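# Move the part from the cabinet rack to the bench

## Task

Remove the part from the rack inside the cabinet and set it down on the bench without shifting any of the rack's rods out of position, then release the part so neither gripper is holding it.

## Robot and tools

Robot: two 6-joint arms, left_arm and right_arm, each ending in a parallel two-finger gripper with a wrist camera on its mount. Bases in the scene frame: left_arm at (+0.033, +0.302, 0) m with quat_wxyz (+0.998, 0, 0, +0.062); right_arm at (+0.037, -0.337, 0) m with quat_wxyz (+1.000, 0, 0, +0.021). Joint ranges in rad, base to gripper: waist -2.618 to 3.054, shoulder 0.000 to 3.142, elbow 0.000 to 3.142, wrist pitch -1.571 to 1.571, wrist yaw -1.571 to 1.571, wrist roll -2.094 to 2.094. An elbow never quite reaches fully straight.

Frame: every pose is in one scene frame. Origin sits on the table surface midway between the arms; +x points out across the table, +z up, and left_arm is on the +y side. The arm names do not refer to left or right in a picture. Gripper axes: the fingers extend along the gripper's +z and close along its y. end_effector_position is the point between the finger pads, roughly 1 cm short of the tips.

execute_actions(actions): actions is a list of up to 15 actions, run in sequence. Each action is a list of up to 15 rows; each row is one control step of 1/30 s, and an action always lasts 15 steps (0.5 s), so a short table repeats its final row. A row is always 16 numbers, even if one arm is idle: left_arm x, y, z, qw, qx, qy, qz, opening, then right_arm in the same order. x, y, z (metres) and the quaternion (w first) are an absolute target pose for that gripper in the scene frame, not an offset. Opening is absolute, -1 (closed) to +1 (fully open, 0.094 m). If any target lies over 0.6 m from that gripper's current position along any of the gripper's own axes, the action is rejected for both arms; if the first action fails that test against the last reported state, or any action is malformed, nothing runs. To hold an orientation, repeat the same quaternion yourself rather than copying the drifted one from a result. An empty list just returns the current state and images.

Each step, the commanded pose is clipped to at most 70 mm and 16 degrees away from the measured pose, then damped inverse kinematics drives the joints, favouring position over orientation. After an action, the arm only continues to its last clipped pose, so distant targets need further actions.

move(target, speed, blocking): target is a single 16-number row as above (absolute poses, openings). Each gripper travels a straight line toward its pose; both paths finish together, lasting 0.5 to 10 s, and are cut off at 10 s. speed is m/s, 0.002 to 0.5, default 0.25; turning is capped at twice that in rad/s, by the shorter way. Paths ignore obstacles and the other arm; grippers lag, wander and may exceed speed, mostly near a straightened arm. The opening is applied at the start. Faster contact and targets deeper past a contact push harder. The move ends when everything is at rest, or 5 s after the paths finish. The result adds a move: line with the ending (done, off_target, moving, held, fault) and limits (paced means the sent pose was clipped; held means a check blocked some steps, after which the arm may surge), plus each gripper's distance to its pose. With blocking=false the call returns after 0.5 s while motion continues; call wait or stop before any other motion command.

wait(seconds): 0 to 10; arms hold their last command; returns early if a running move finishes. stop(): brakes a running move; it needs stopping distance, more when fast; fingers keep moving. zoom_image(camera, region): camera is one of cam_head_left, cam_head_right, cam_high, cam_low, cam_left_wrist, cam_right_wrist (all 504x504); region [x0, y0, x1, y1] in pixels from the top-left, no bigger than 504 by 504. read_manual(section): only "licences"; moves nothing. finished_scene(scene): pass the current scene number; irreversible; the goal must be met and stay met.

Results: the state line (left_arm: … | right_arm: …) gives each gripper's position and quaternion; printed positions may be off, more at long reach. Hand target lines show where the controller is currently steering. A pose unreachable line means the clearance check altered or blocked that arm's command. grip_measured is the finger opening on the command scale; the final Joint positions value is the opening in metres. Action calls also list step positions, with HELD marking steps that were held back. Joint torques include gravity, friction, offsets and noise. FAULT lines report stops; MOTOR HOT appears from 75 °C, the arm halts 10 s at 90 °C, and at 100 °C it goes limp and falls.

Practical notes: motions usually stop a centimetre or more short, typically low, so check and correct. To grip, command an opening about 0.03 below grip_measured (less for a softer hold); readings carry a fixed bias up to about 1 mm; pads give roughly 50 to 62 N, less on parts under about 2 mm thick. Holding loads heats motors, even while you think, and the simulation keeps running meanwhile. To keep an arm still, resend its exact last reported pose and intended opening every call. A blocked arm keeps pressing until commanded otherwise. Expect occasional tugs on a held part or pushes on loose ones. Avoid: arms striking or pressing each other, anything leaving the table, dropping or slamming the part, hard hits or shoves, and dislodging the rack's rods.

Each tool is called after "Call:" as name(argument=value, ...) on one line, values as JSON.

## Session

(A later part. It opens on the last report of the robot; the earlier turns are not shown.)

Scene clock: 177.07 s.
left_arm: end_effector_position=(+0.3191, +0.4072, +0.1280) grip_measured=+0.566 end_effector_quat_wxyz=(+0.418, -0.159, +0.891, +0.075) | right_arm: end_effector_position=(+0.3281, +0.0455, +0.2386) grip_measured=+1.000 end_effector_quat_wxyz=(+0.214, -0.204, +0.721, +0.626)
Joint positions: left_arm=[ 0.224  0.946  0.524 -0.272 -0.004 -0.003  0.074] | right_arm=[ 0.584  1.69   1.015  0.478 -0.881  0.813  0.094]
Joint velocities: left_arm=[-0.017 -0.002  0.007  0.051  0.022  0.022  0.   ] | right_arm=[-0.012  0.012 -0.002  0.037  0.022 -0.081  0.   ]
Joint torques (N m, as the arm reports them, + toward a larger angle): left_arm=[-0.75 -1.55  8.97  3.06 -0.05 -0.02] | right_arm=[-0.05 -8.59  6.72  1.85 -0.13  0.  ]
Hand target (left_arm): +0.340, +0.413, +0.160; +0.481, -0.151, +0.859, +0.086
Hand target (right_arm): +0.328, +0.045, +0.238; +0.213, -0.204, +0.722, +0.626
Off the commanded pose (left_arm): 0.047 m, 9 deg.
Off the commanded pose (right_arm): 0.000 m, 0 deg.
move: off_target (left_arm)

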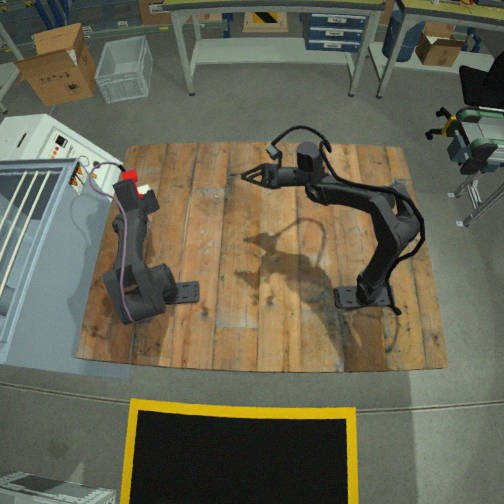

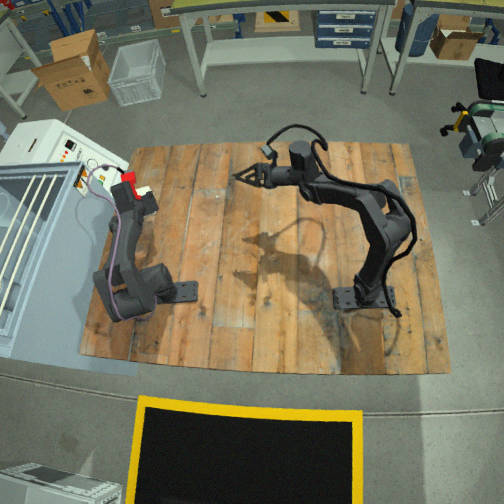

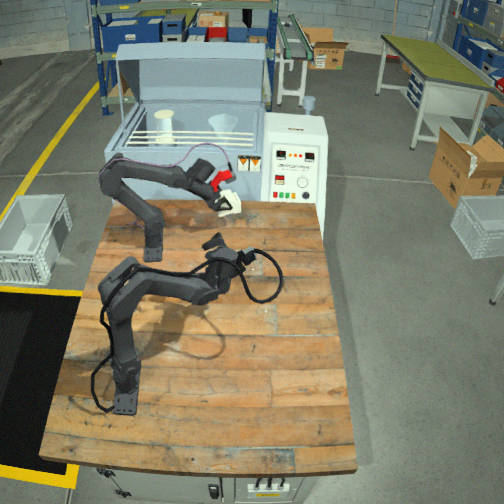

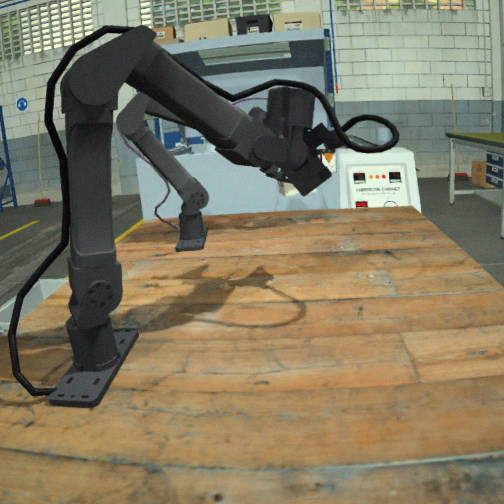

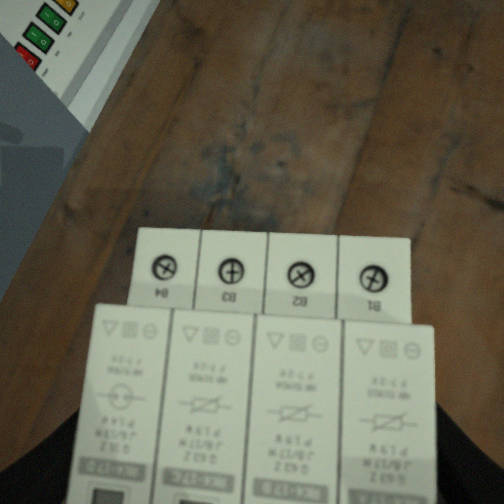

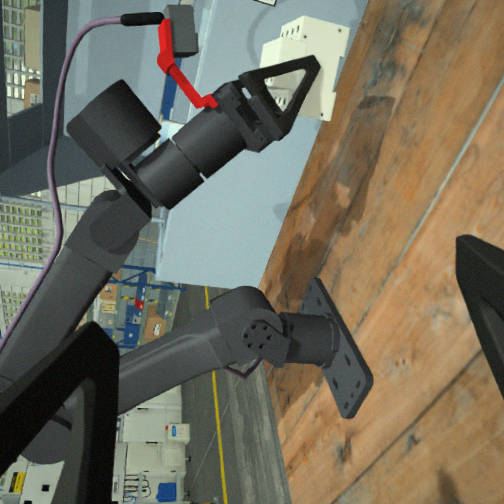

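Call:
move(target=[0.375,0.427,0.085,0.4625,-0.153,0.870,0.0813,0.52,0.3281,0.0454,0.2382,0.213,-0.204,0.722,0.626,1], speed=0.05)

Scene clock: 182.60 s.
left_arm: end_effector_position=(+0.3472, +0.4174, +0.0559) grip_measured=+0.566 end_effector_quat_wxyz=(+0.393, -0.161, +0.903, +0.070) | right_arm: end_effector_position=(+0.3281, +0.0455, +0.2386) grip_measured=+1.000 end_effector_quat_wxyz=(+0.214, -0.204, +0.721, +0.626)
Joint positions: left_arm=[ 0.224  1.294  0.431  0.114 -0.004 -0.003  0.074] | right_arm=[ 0.584  1.69   1.015  0.478 -0.881  0.813  0.094]
Joint velocities: left_arm=[-0.002  0.012 -0.032  0.11  -0.022 -0.037 -0.001] | right_arm=[-0.032  0.007  0.022 -0.007 -0.007 -0.11   0.   ]
Joint torques (N m, as the arm reports them, + toward a larger angle): left_arm=[-0.2  -4.11  7.61  2.96  0.01  0.  ] | right_arm=[-0.05 -8.59  6.72  1.85 -0.14 -0.01]
Hand target (left_arm): +0.370, +0.424, +0.088; +0.459, -0.153, +0.871, +0.081
Hand target (right_arm): +0.328, +0.045, +0.238; +0.213, -0.204, +0.722, +0.626
Off the commanded pose (left_arm): 0.041 m, 9 deg.
Off the commanded pose (right_arm): 0.000 m, 0 deg.
move: off_target (left_arm)

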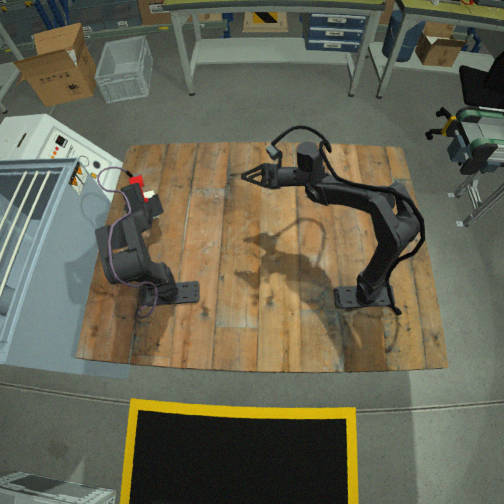

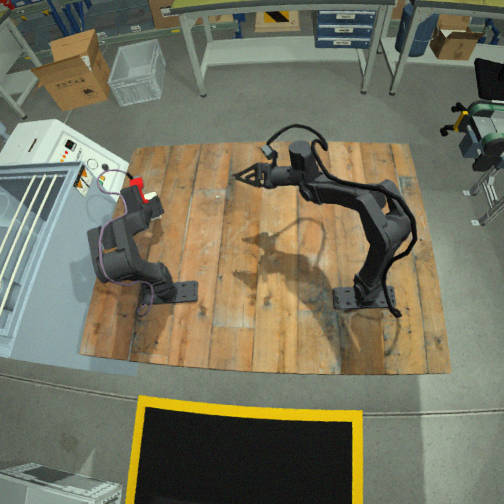

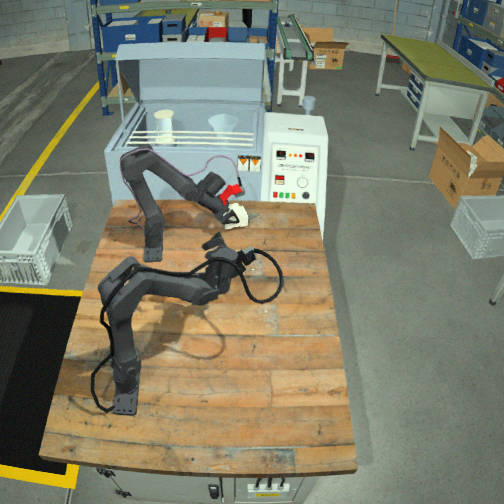

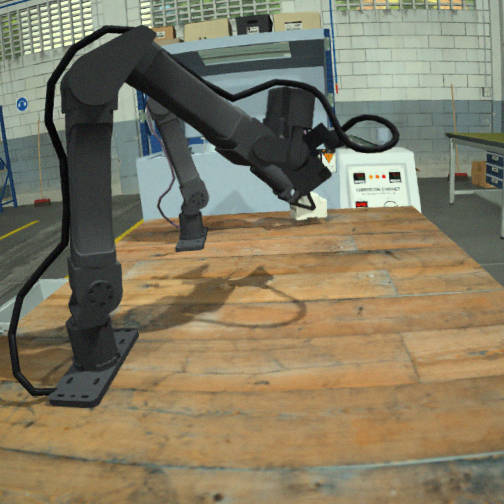

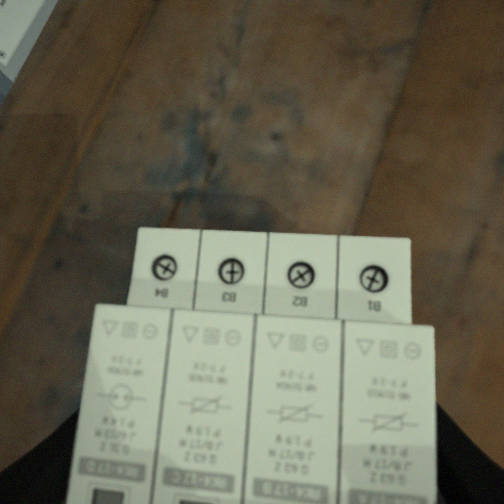

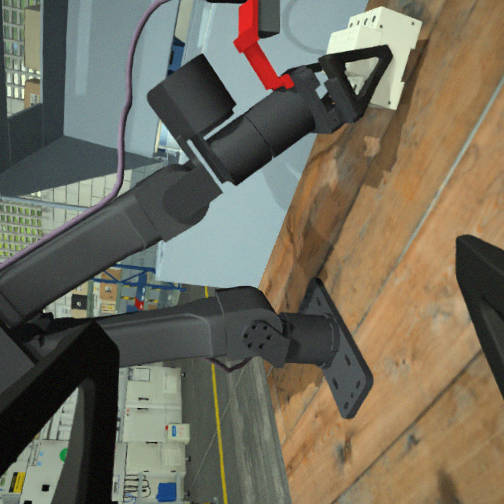

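Tilt matches. Lower slowly with rows.

Call:
execute_actions(actions=[[[0.375,0.427,0.084,0.4625,-0.153,0.870,0.0813,0.52,0.3281,0.0454,0.2382,0.213,-0.204,0.722,0.626,1],[0.375,0.427,0.083,0.4625,-0.153,0.870,0.0813,0.52,0.3281,0.0454,0.2382,0.213,-0.204,0.722,0.626,1],[0.375,0.427,0.082,0.4625,-0.153,0.870,0.0813,0.52,0.3281,0.0454,0.2382,0.213,-0.204,0.722,0.626,1],[0.375,0.427,0.081,0.4625,-0.153,0.870,0.0813,0.52,0.3281,0.0454,0.2382,0.213,-0.204,0.722,0.626,1],[0.375,0.427,0.080,0.4625,-0.153,0.870,0.0813,0.52,0.3281,0.0454,0.2382,0.213,-0.204,0.722,0.626,1],[0.375,0.427,0.079,0.4625,-0.153,0.870,0.0813,0.52,0.3281,0.0454,0.2382,0.213,-0.204,0.722,0.626,1],[0.375,0.427,0.078,0.4625,-0.153,0.870,0.0813,0.52,0.3281,0.0454,0.2382,0.213,-0.204,0.722,0.626,1],[0.375,0.427,0.077,0.4625,-0.153,0.870,0.0813,0.52,0.3281,0.0454,0.2382,0.213,-0.204,0.722,0.626,1],[0.375,0.427,0.076,0.4625,-0.153,0.870,0.0813,0.52,0.3281,0.0454,0.2382,0.213,-0.204,0.722,0.626,1],[0.375,0.427,0.075,0.4625,-0.153,0.870,0.0813,0.52,0.3281,0.0454,0.2382,0.213,-0.204,0.722,0.626,1],[0.375,0.427,0.074,0.4625,-0.153,0.870,0.0813,0.52,0.3281,0.0454,0.2382,0.213,-0.204,0.722,0.626,1],[0.375,0.427,0.073,0.4625,-0.153,0.870,0.0813,0.52,0.3281,0.0454,0.2382,0.213,-0.204,0.722,0.626,1],[0.375,0.427,0.072,0.4625,-0.153,0.870,0.0813,0.52,0.3281,0.0454,0.2382,0.213,-0.204,0.722,0.626,1],[0.375,0.427,0.071,0.4625,-0.153,0.870,0.0813,0.52,0.3281,0.0454,0.2382,0.213,-0.204,0.722,0.626,1],[0.375,0.427,0.070,0.4625,-0.153,0.870,0.0813,0.52,0.3281,0.0454,0.2382,0.213,-0.204,0.722,0.626,1]],[[0.375,0.427,0.069,0.4625,-0.153,0.870,0.0813,0.52,0.3281,0.0454,0.2382,0.213,-0.204,0.722,0.626,1],[0.375,0.427,0.068,0.4625,-0.153,0.870,0.0813,0.52,0.3281,0.0454,0.2382,0.213,-0.204,0.722,0.626,1],[0.375,0.427,0.067,0.4625,-0.153,0.870,0.0813,0.52,0.3281,0.0454,0.2382,0.213,-0.204,0.722,0.626,1],[0.375,0.427,0.066,0.4625,-0.153,0.870,0.0813,0.52,0.3281,0.0454,0.2382,0.213,-0.204,0.722,0.626,1],[0.375,0.427,0.065,0.4625,-0.153,0.870,0.0813,0.52,0.3281,0.0454,0.2382,0.213,-0.204,0.722,0.626,1],[0.375,0.427,0.064,0.4625,-0.153,0.870,0.0813,0.52,0.3281,0.0454,0.2382,0.213,-0.204,0.722,0.626,1],[0.375,0.427,0.063,0.4625,-0.153,0.870,0.0813,0.52,0.3281,0.0454,0.2382,0.213,-0.204,0.722,0.626,1],[0.375,0.427,0.062,0.4625,-0.153,0.870,0.0813,0.52,0.3281,0.0454,0.2382,0.213,-0.204,0.722,0.626,1],[0.375,0.427,0.061,0.4625,-0.153,0.870,0.0813,0.52,0.3281,0.0454,0.2382,0.213,-0.204,0.722,0.626,1],[0.375,0.427,0.060,0.4625,-0.153,0.870,0.0813,0.52,0.3281,0.0454,0.2382,0.213,-0.204,0.722,0.626,1],[0.375,0.427,0.059,0.4625,-0.153,0.870,0.0813,0.52,0.3281,0.0454,0.2382,0.213,-0.204,0.722,0.626,1],[0.375,0.427,0.058,0.4625,-0.153,0.870,0.0813,0.52,0.3281,0.0454,0.2382,0.213,-0.204,0.722,0.626,1]]])

Scene clock: 204.07 s.
left_arm: end_effector_position=(+0.3536, +0.4200, +0.0359) grip_measured=+0.566 end_effector_quat_wxyz=(+0.403, -0.159, +0.898, +0.074) | right_arm: end_effector_position=(+0.3281, +0.0455, +0.2386) grip_measured=+1.000 end_effector_quat_wxyz=(+0.214, -0.204, +0.721, +0.626)
Joint positions: left_arm=[ 0.224  1.407  0.384  0.295 -0.006  0.     0.074] | right_arm=[ 0.584  1.69   1.015  0.478 -0.881  0.813  0.094]
Joint velocities: left_arm=[-0.017  0.081  0.012  0.168  0.037 -0.022  0.   ] | right_arm=[-0.007 -0.002  0.002 -0.022 -0.095  0.022  0.   ]
Joint torques (N m, as the arm reports them, + toward a larger angle): left_arm=[-0.09 -3.97  6.13  2.72  0.07 -0.02] | right_arm=[-0.05 -8.58  6.72  1.85 -0.13  0.  ]
Hand target (left_arm): +0.372, +0.426, +0.060; +0.458, -0.153, +0.872, +0.081
Hand target (right_arm): +0.328, +0.045, +0.238; +0.213, -0.204, +0.722, +0.626
Off the commanded pose (left_arm): 0.032 m, 8 deg.
Off the commanded pose (right_arm): 0.000 m, 0 deg.
Step readings (end_effector_position; steps 1 to 15: 1st action; 16 to 30: 2nd action):
0: left_arm (+0.3478, +0.4176, +0.0563) | right_arm (+0.3281, +0.0455, +0.2386)
1: left_arm (+0.3479, +0.4176, +0.0562) | right_arm (+0.3281, +0.0455, +0.2386)
2: left_arm (+0.3483, +0.4178, +0.0558) | right_arm (+0.3281, +0.0455, +0.2386)
4: left_arm (+0.3490, +0.4180, +0.0543) | right_arm (+0.3281, +0.0455, +0.2386)
8: left_arm (+0.3500, +0.4184, +0.0509) | right_arm (+0.3281, +0.0455, +0.2386)
15: left_arm (+0.3468, +0.4172, +0.0406) | right_arm (+0.3281, +0.0455, +0.2386)
16: left_arm (+0.3463, +0.4170, +0.0392) | right_arm (+0.3281, +0.0455, +0.2386)
17: left_arm (+0.3459, +0.4169, +0.0379) | right_arm (+0.3281, +0.0455, +0.2386)
19: left_arm (+0.3457, +0.4168, +0.0359) | right_arm (+0.3281, +0.0455, +0.2386)
23: left_arm (+0.3480, +0.4177, +0.0354) | right_arm (+0.3281, +0.0455, +0.2386)
30: end_effector_position above

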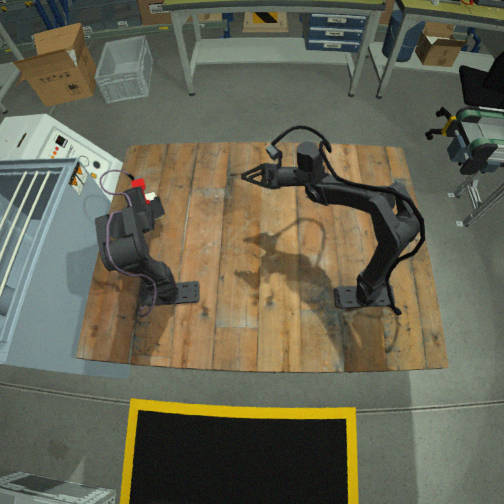

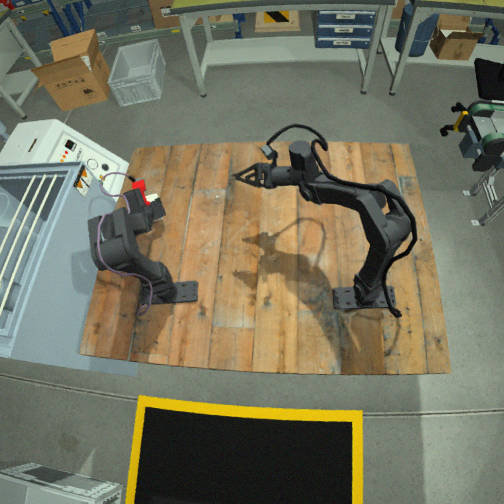

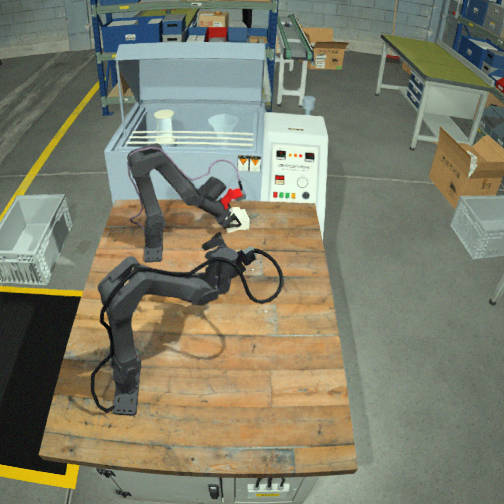

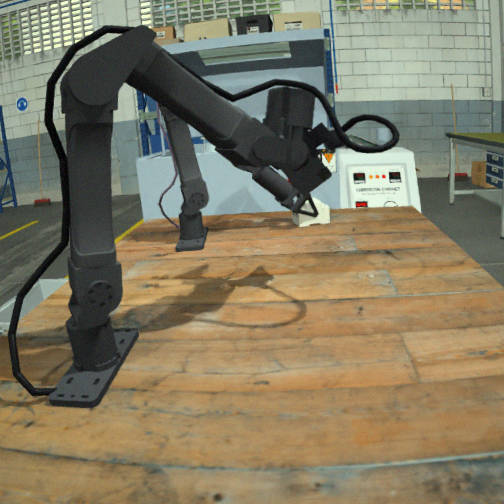

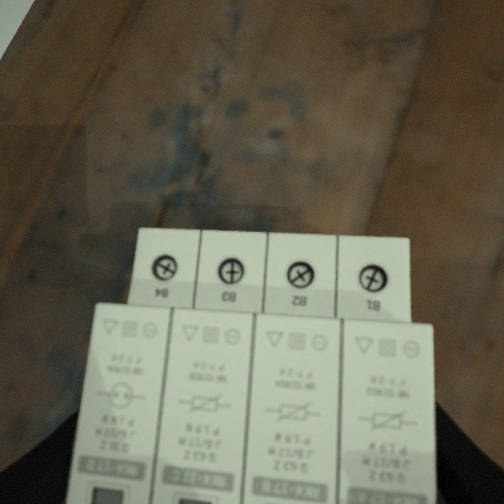

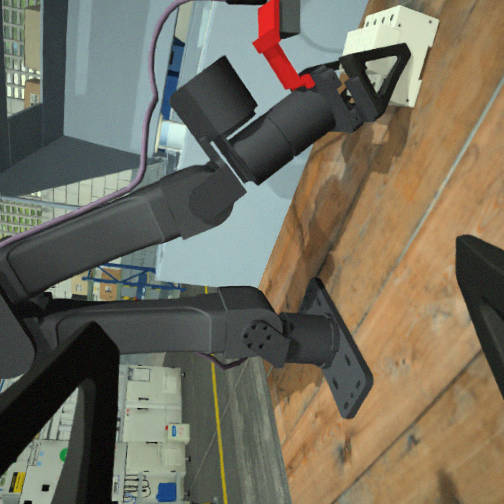

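Touched down. Release and retreat.

Call:
execute_actions(actions=[[[0.365,0.424,0.052,0.43,-0.156,0.886,0.077,0.6,0.3281,0.0454,0.2382,0.213,-0.204,0.722,0.626,1],[0.365,0.424,0.052,0.43,-0.156,0.886,0.077,0.7,0.3281,0.0454,0.2382,0.213,-0.204,0.722,0.626,1],[0.365,0.424,0.052,0.43,-0.156,0.886,0.077,0.85,0.3281,0.0454,0.2382,0.213,-0.204,0.722,0.626,1],[0.365,0.424,0.052,0.43,-0.156,0.886,0.077,1,0.3281,0.0454,0.2382,0.213,-0.204,0.722,0.626,1]]])

Call:
move(target=[0.33,0.411,0.15,0.43,-0.156,0.886,0.077,1,0.3281,0.0454,0.2382,0.213,-0.204,0.722,0.626,1], speed=0.1)

Scene clock: 210.07 s.
left_arm: end_effector_position=(+0.3547, +0.4205, +0.0358) grip_measured=+1.000 end_effector_quat_wxyz=(+0.405, -0.158, +0.897, +0.075) | right_arm: end_effector_position=(+0.3281, +0.0455, +0.2386) grip_measured=+1.000 end_effector_quat_wxyz=(+0.214, -0.204, +0.721, +0.626)
Joint positions: left_arm=[ 0.224  1.414  0.382  0.311 -0.006  0.002  0.094] | right_arm=[ 0.584  1.69   1.015  0.478 -0.881  0.813  0.094]
Joint velocities: left_arm=[ 0.002  0.002  0.012 -0.051 -0.022  0.022  0.   ] | right_arm=[ 0.002  0.007 -0.002 -0.007  0.022  0.022  0.   ]
Joint torques (N m, as the arm reports them, + toward a larger angle): left_arm=[ 0.   -5.08  7.74  1.92  0.05 -0.02] | right_arm=[-0.05 -8.59  6.72  1.86 -0.13 -0.01]
Hand target (left_arm): +0.365, +0.424, +0.052; +0.430, -0.156, +0.886, +0.078
Hand target (right_arm): +0.328, +0.045, +0.238; +0.213, -0.204, +0.722, +0.626
Off the commanded pose (left_arm): 0.020 m, 3 deg.
Off the commanded pose (right_arm): 0.000 m, 0 deg.
Step readings (end_effector_position):
0: left_arm (+0.3553, +0.4207, +0.0366) | right_arm (+0.3281, +0.0455, +0.2386)
1: left_arm (+0.3548, +0.4205, +0.0359) | right_arm (+0.3281, +0.0455, +0.2386)
2: left_arm (+0.3547, +0.4205, +0.0358) | right_arm (+0.3281, +0.0455, +0.2386)
4: left_arm (+0.3547, +0.4205, +0.0358) | right_arm (+0.3281, +0.0455, +0.2386)
8: left_arm (+0.3547, +0.4205, +0.0358) | right_arm (+0.3281, +0.0455, +0.2386)
15: end_effector_position above

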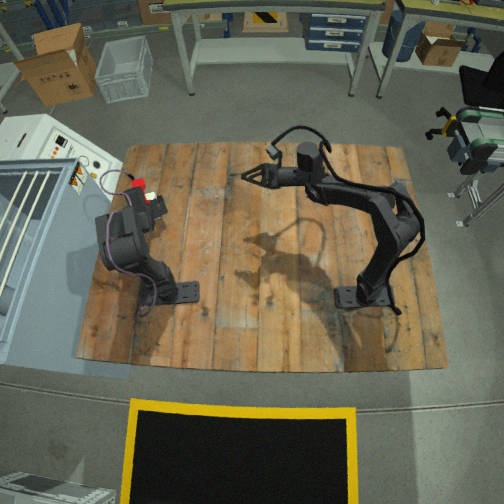

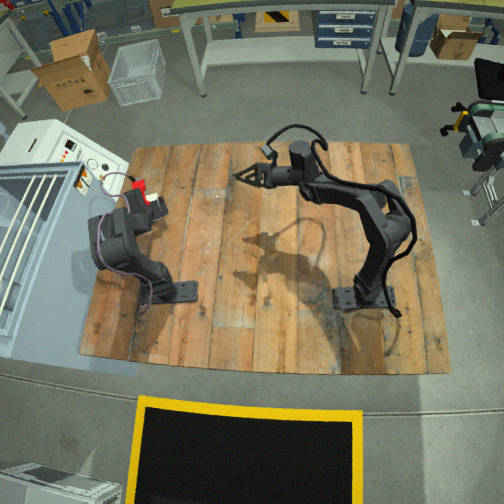

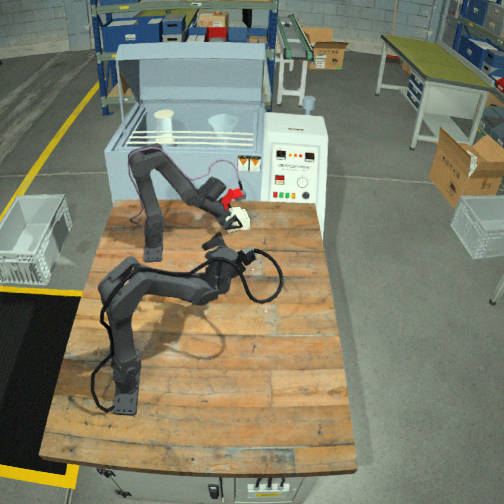

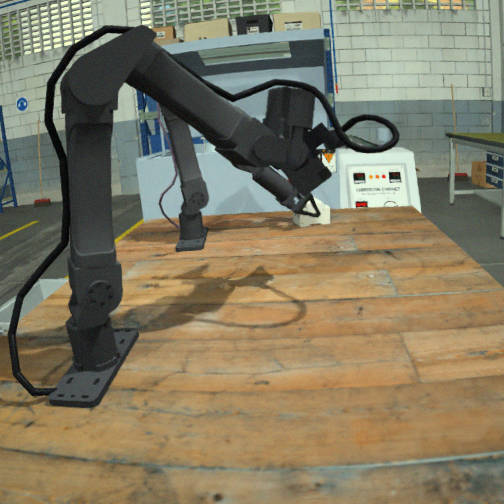

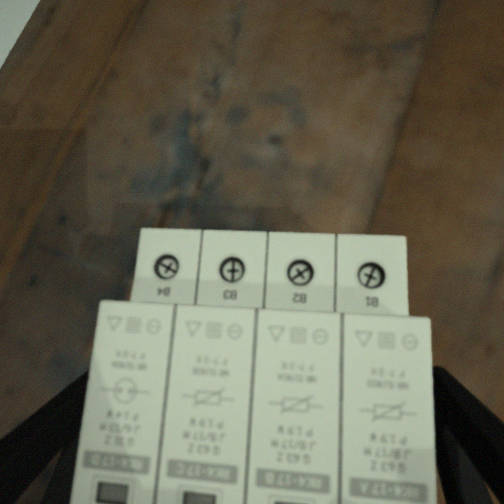

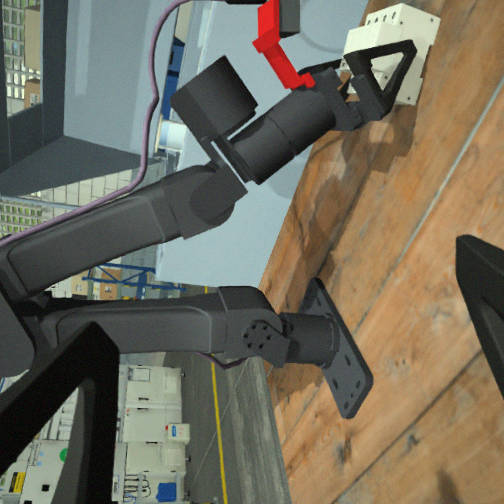

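Scene clock: 211.90 s.
left_arm: end_effector_position=(+0.3229, +0.4089, +0.1208) grip_measured=+1.000 end_effector_quat_wxyz=(+0.397, -0.159, +0.901, +0.073) | right_arm: end_effector_position=(+0.3281, +0.0455, +0.2386) grip_measured=+1.000 end_effector_quat_wxyz=(+0.214, -0.204, +0.721, +0.626)
Joint positions: left_arm=[ 0.224  1.006  0.554 -0.288 -0.006  0.002  0.094] | right_arm=[ 0.584  1.69   1.015  0.478 -0.881  0.813  0.094]
Joint velocities: left_arm=[ 0.007 -0.027  0.002 -0.022 -0.022  0.022  0.   ] | right_arm=[-0.007 -0.017 -0.012  0.066  0.007 -0.081  0.   ]
Joint torques (N m, as the arm reports them, + toward a larger angle): left_arm=[ 0.12 -4.07 11.26  1.74  0.03  0.  ] | right_arm=[-0.05 -8.59  6.72  1.85 -0.14  0.  ]
Hand target (left_arm): +0.331, +0.412, +0.148; +0.430, -0.156, +0.886, +0.077
Hand target (right_arm): +0.328, +0.045, +0.238; +0.213, -0.204, +0.722, +0.626
Off the commanded pose (left_arm): 0.030 m, 4 deg.
Off the commanded pose (right_arm): 0.000 m, 0 deg.
move: off_target (left_arm)

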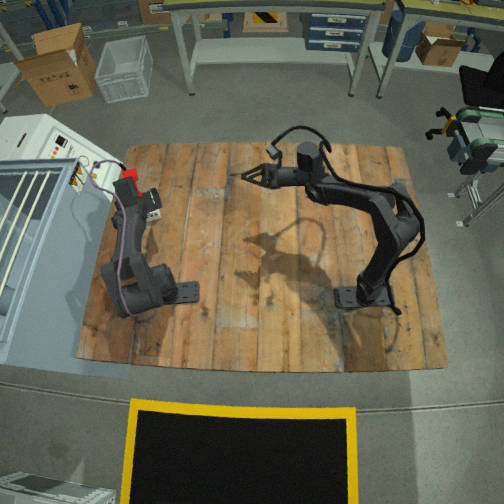

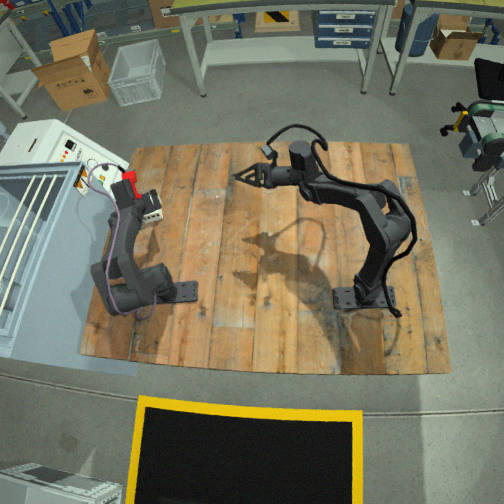

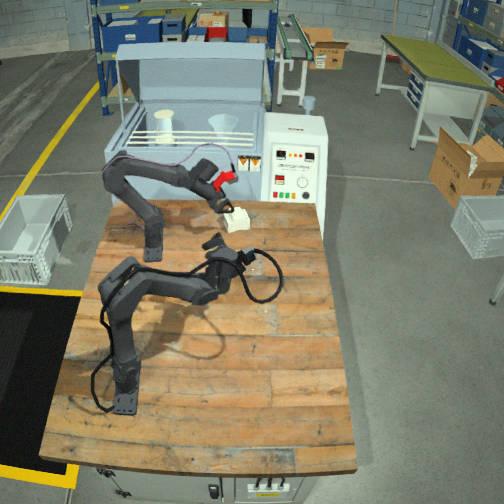

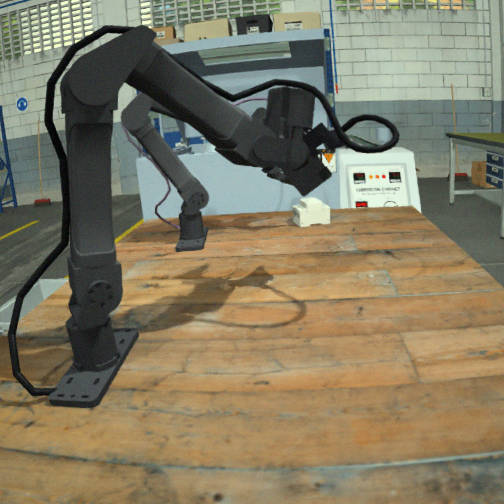

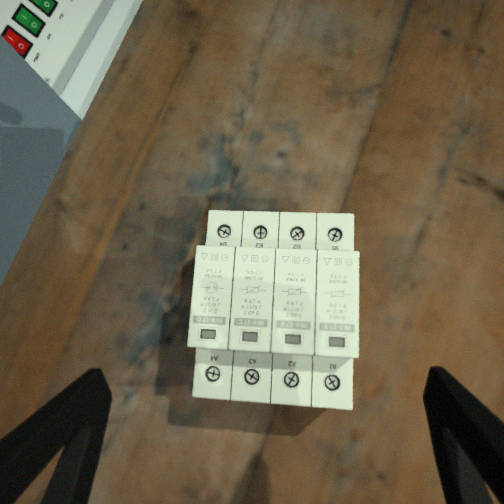

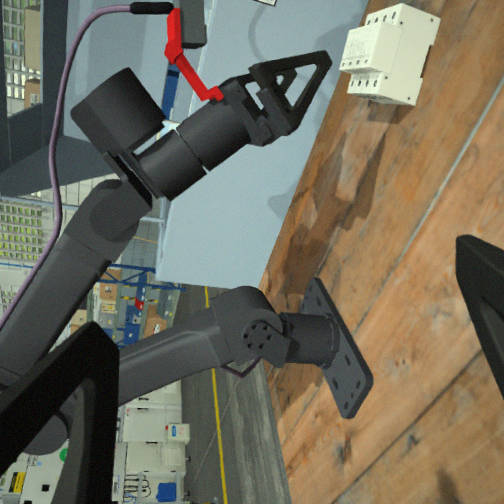

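Call:
finished_scene(scene=1)

The scene is finished: the task was done.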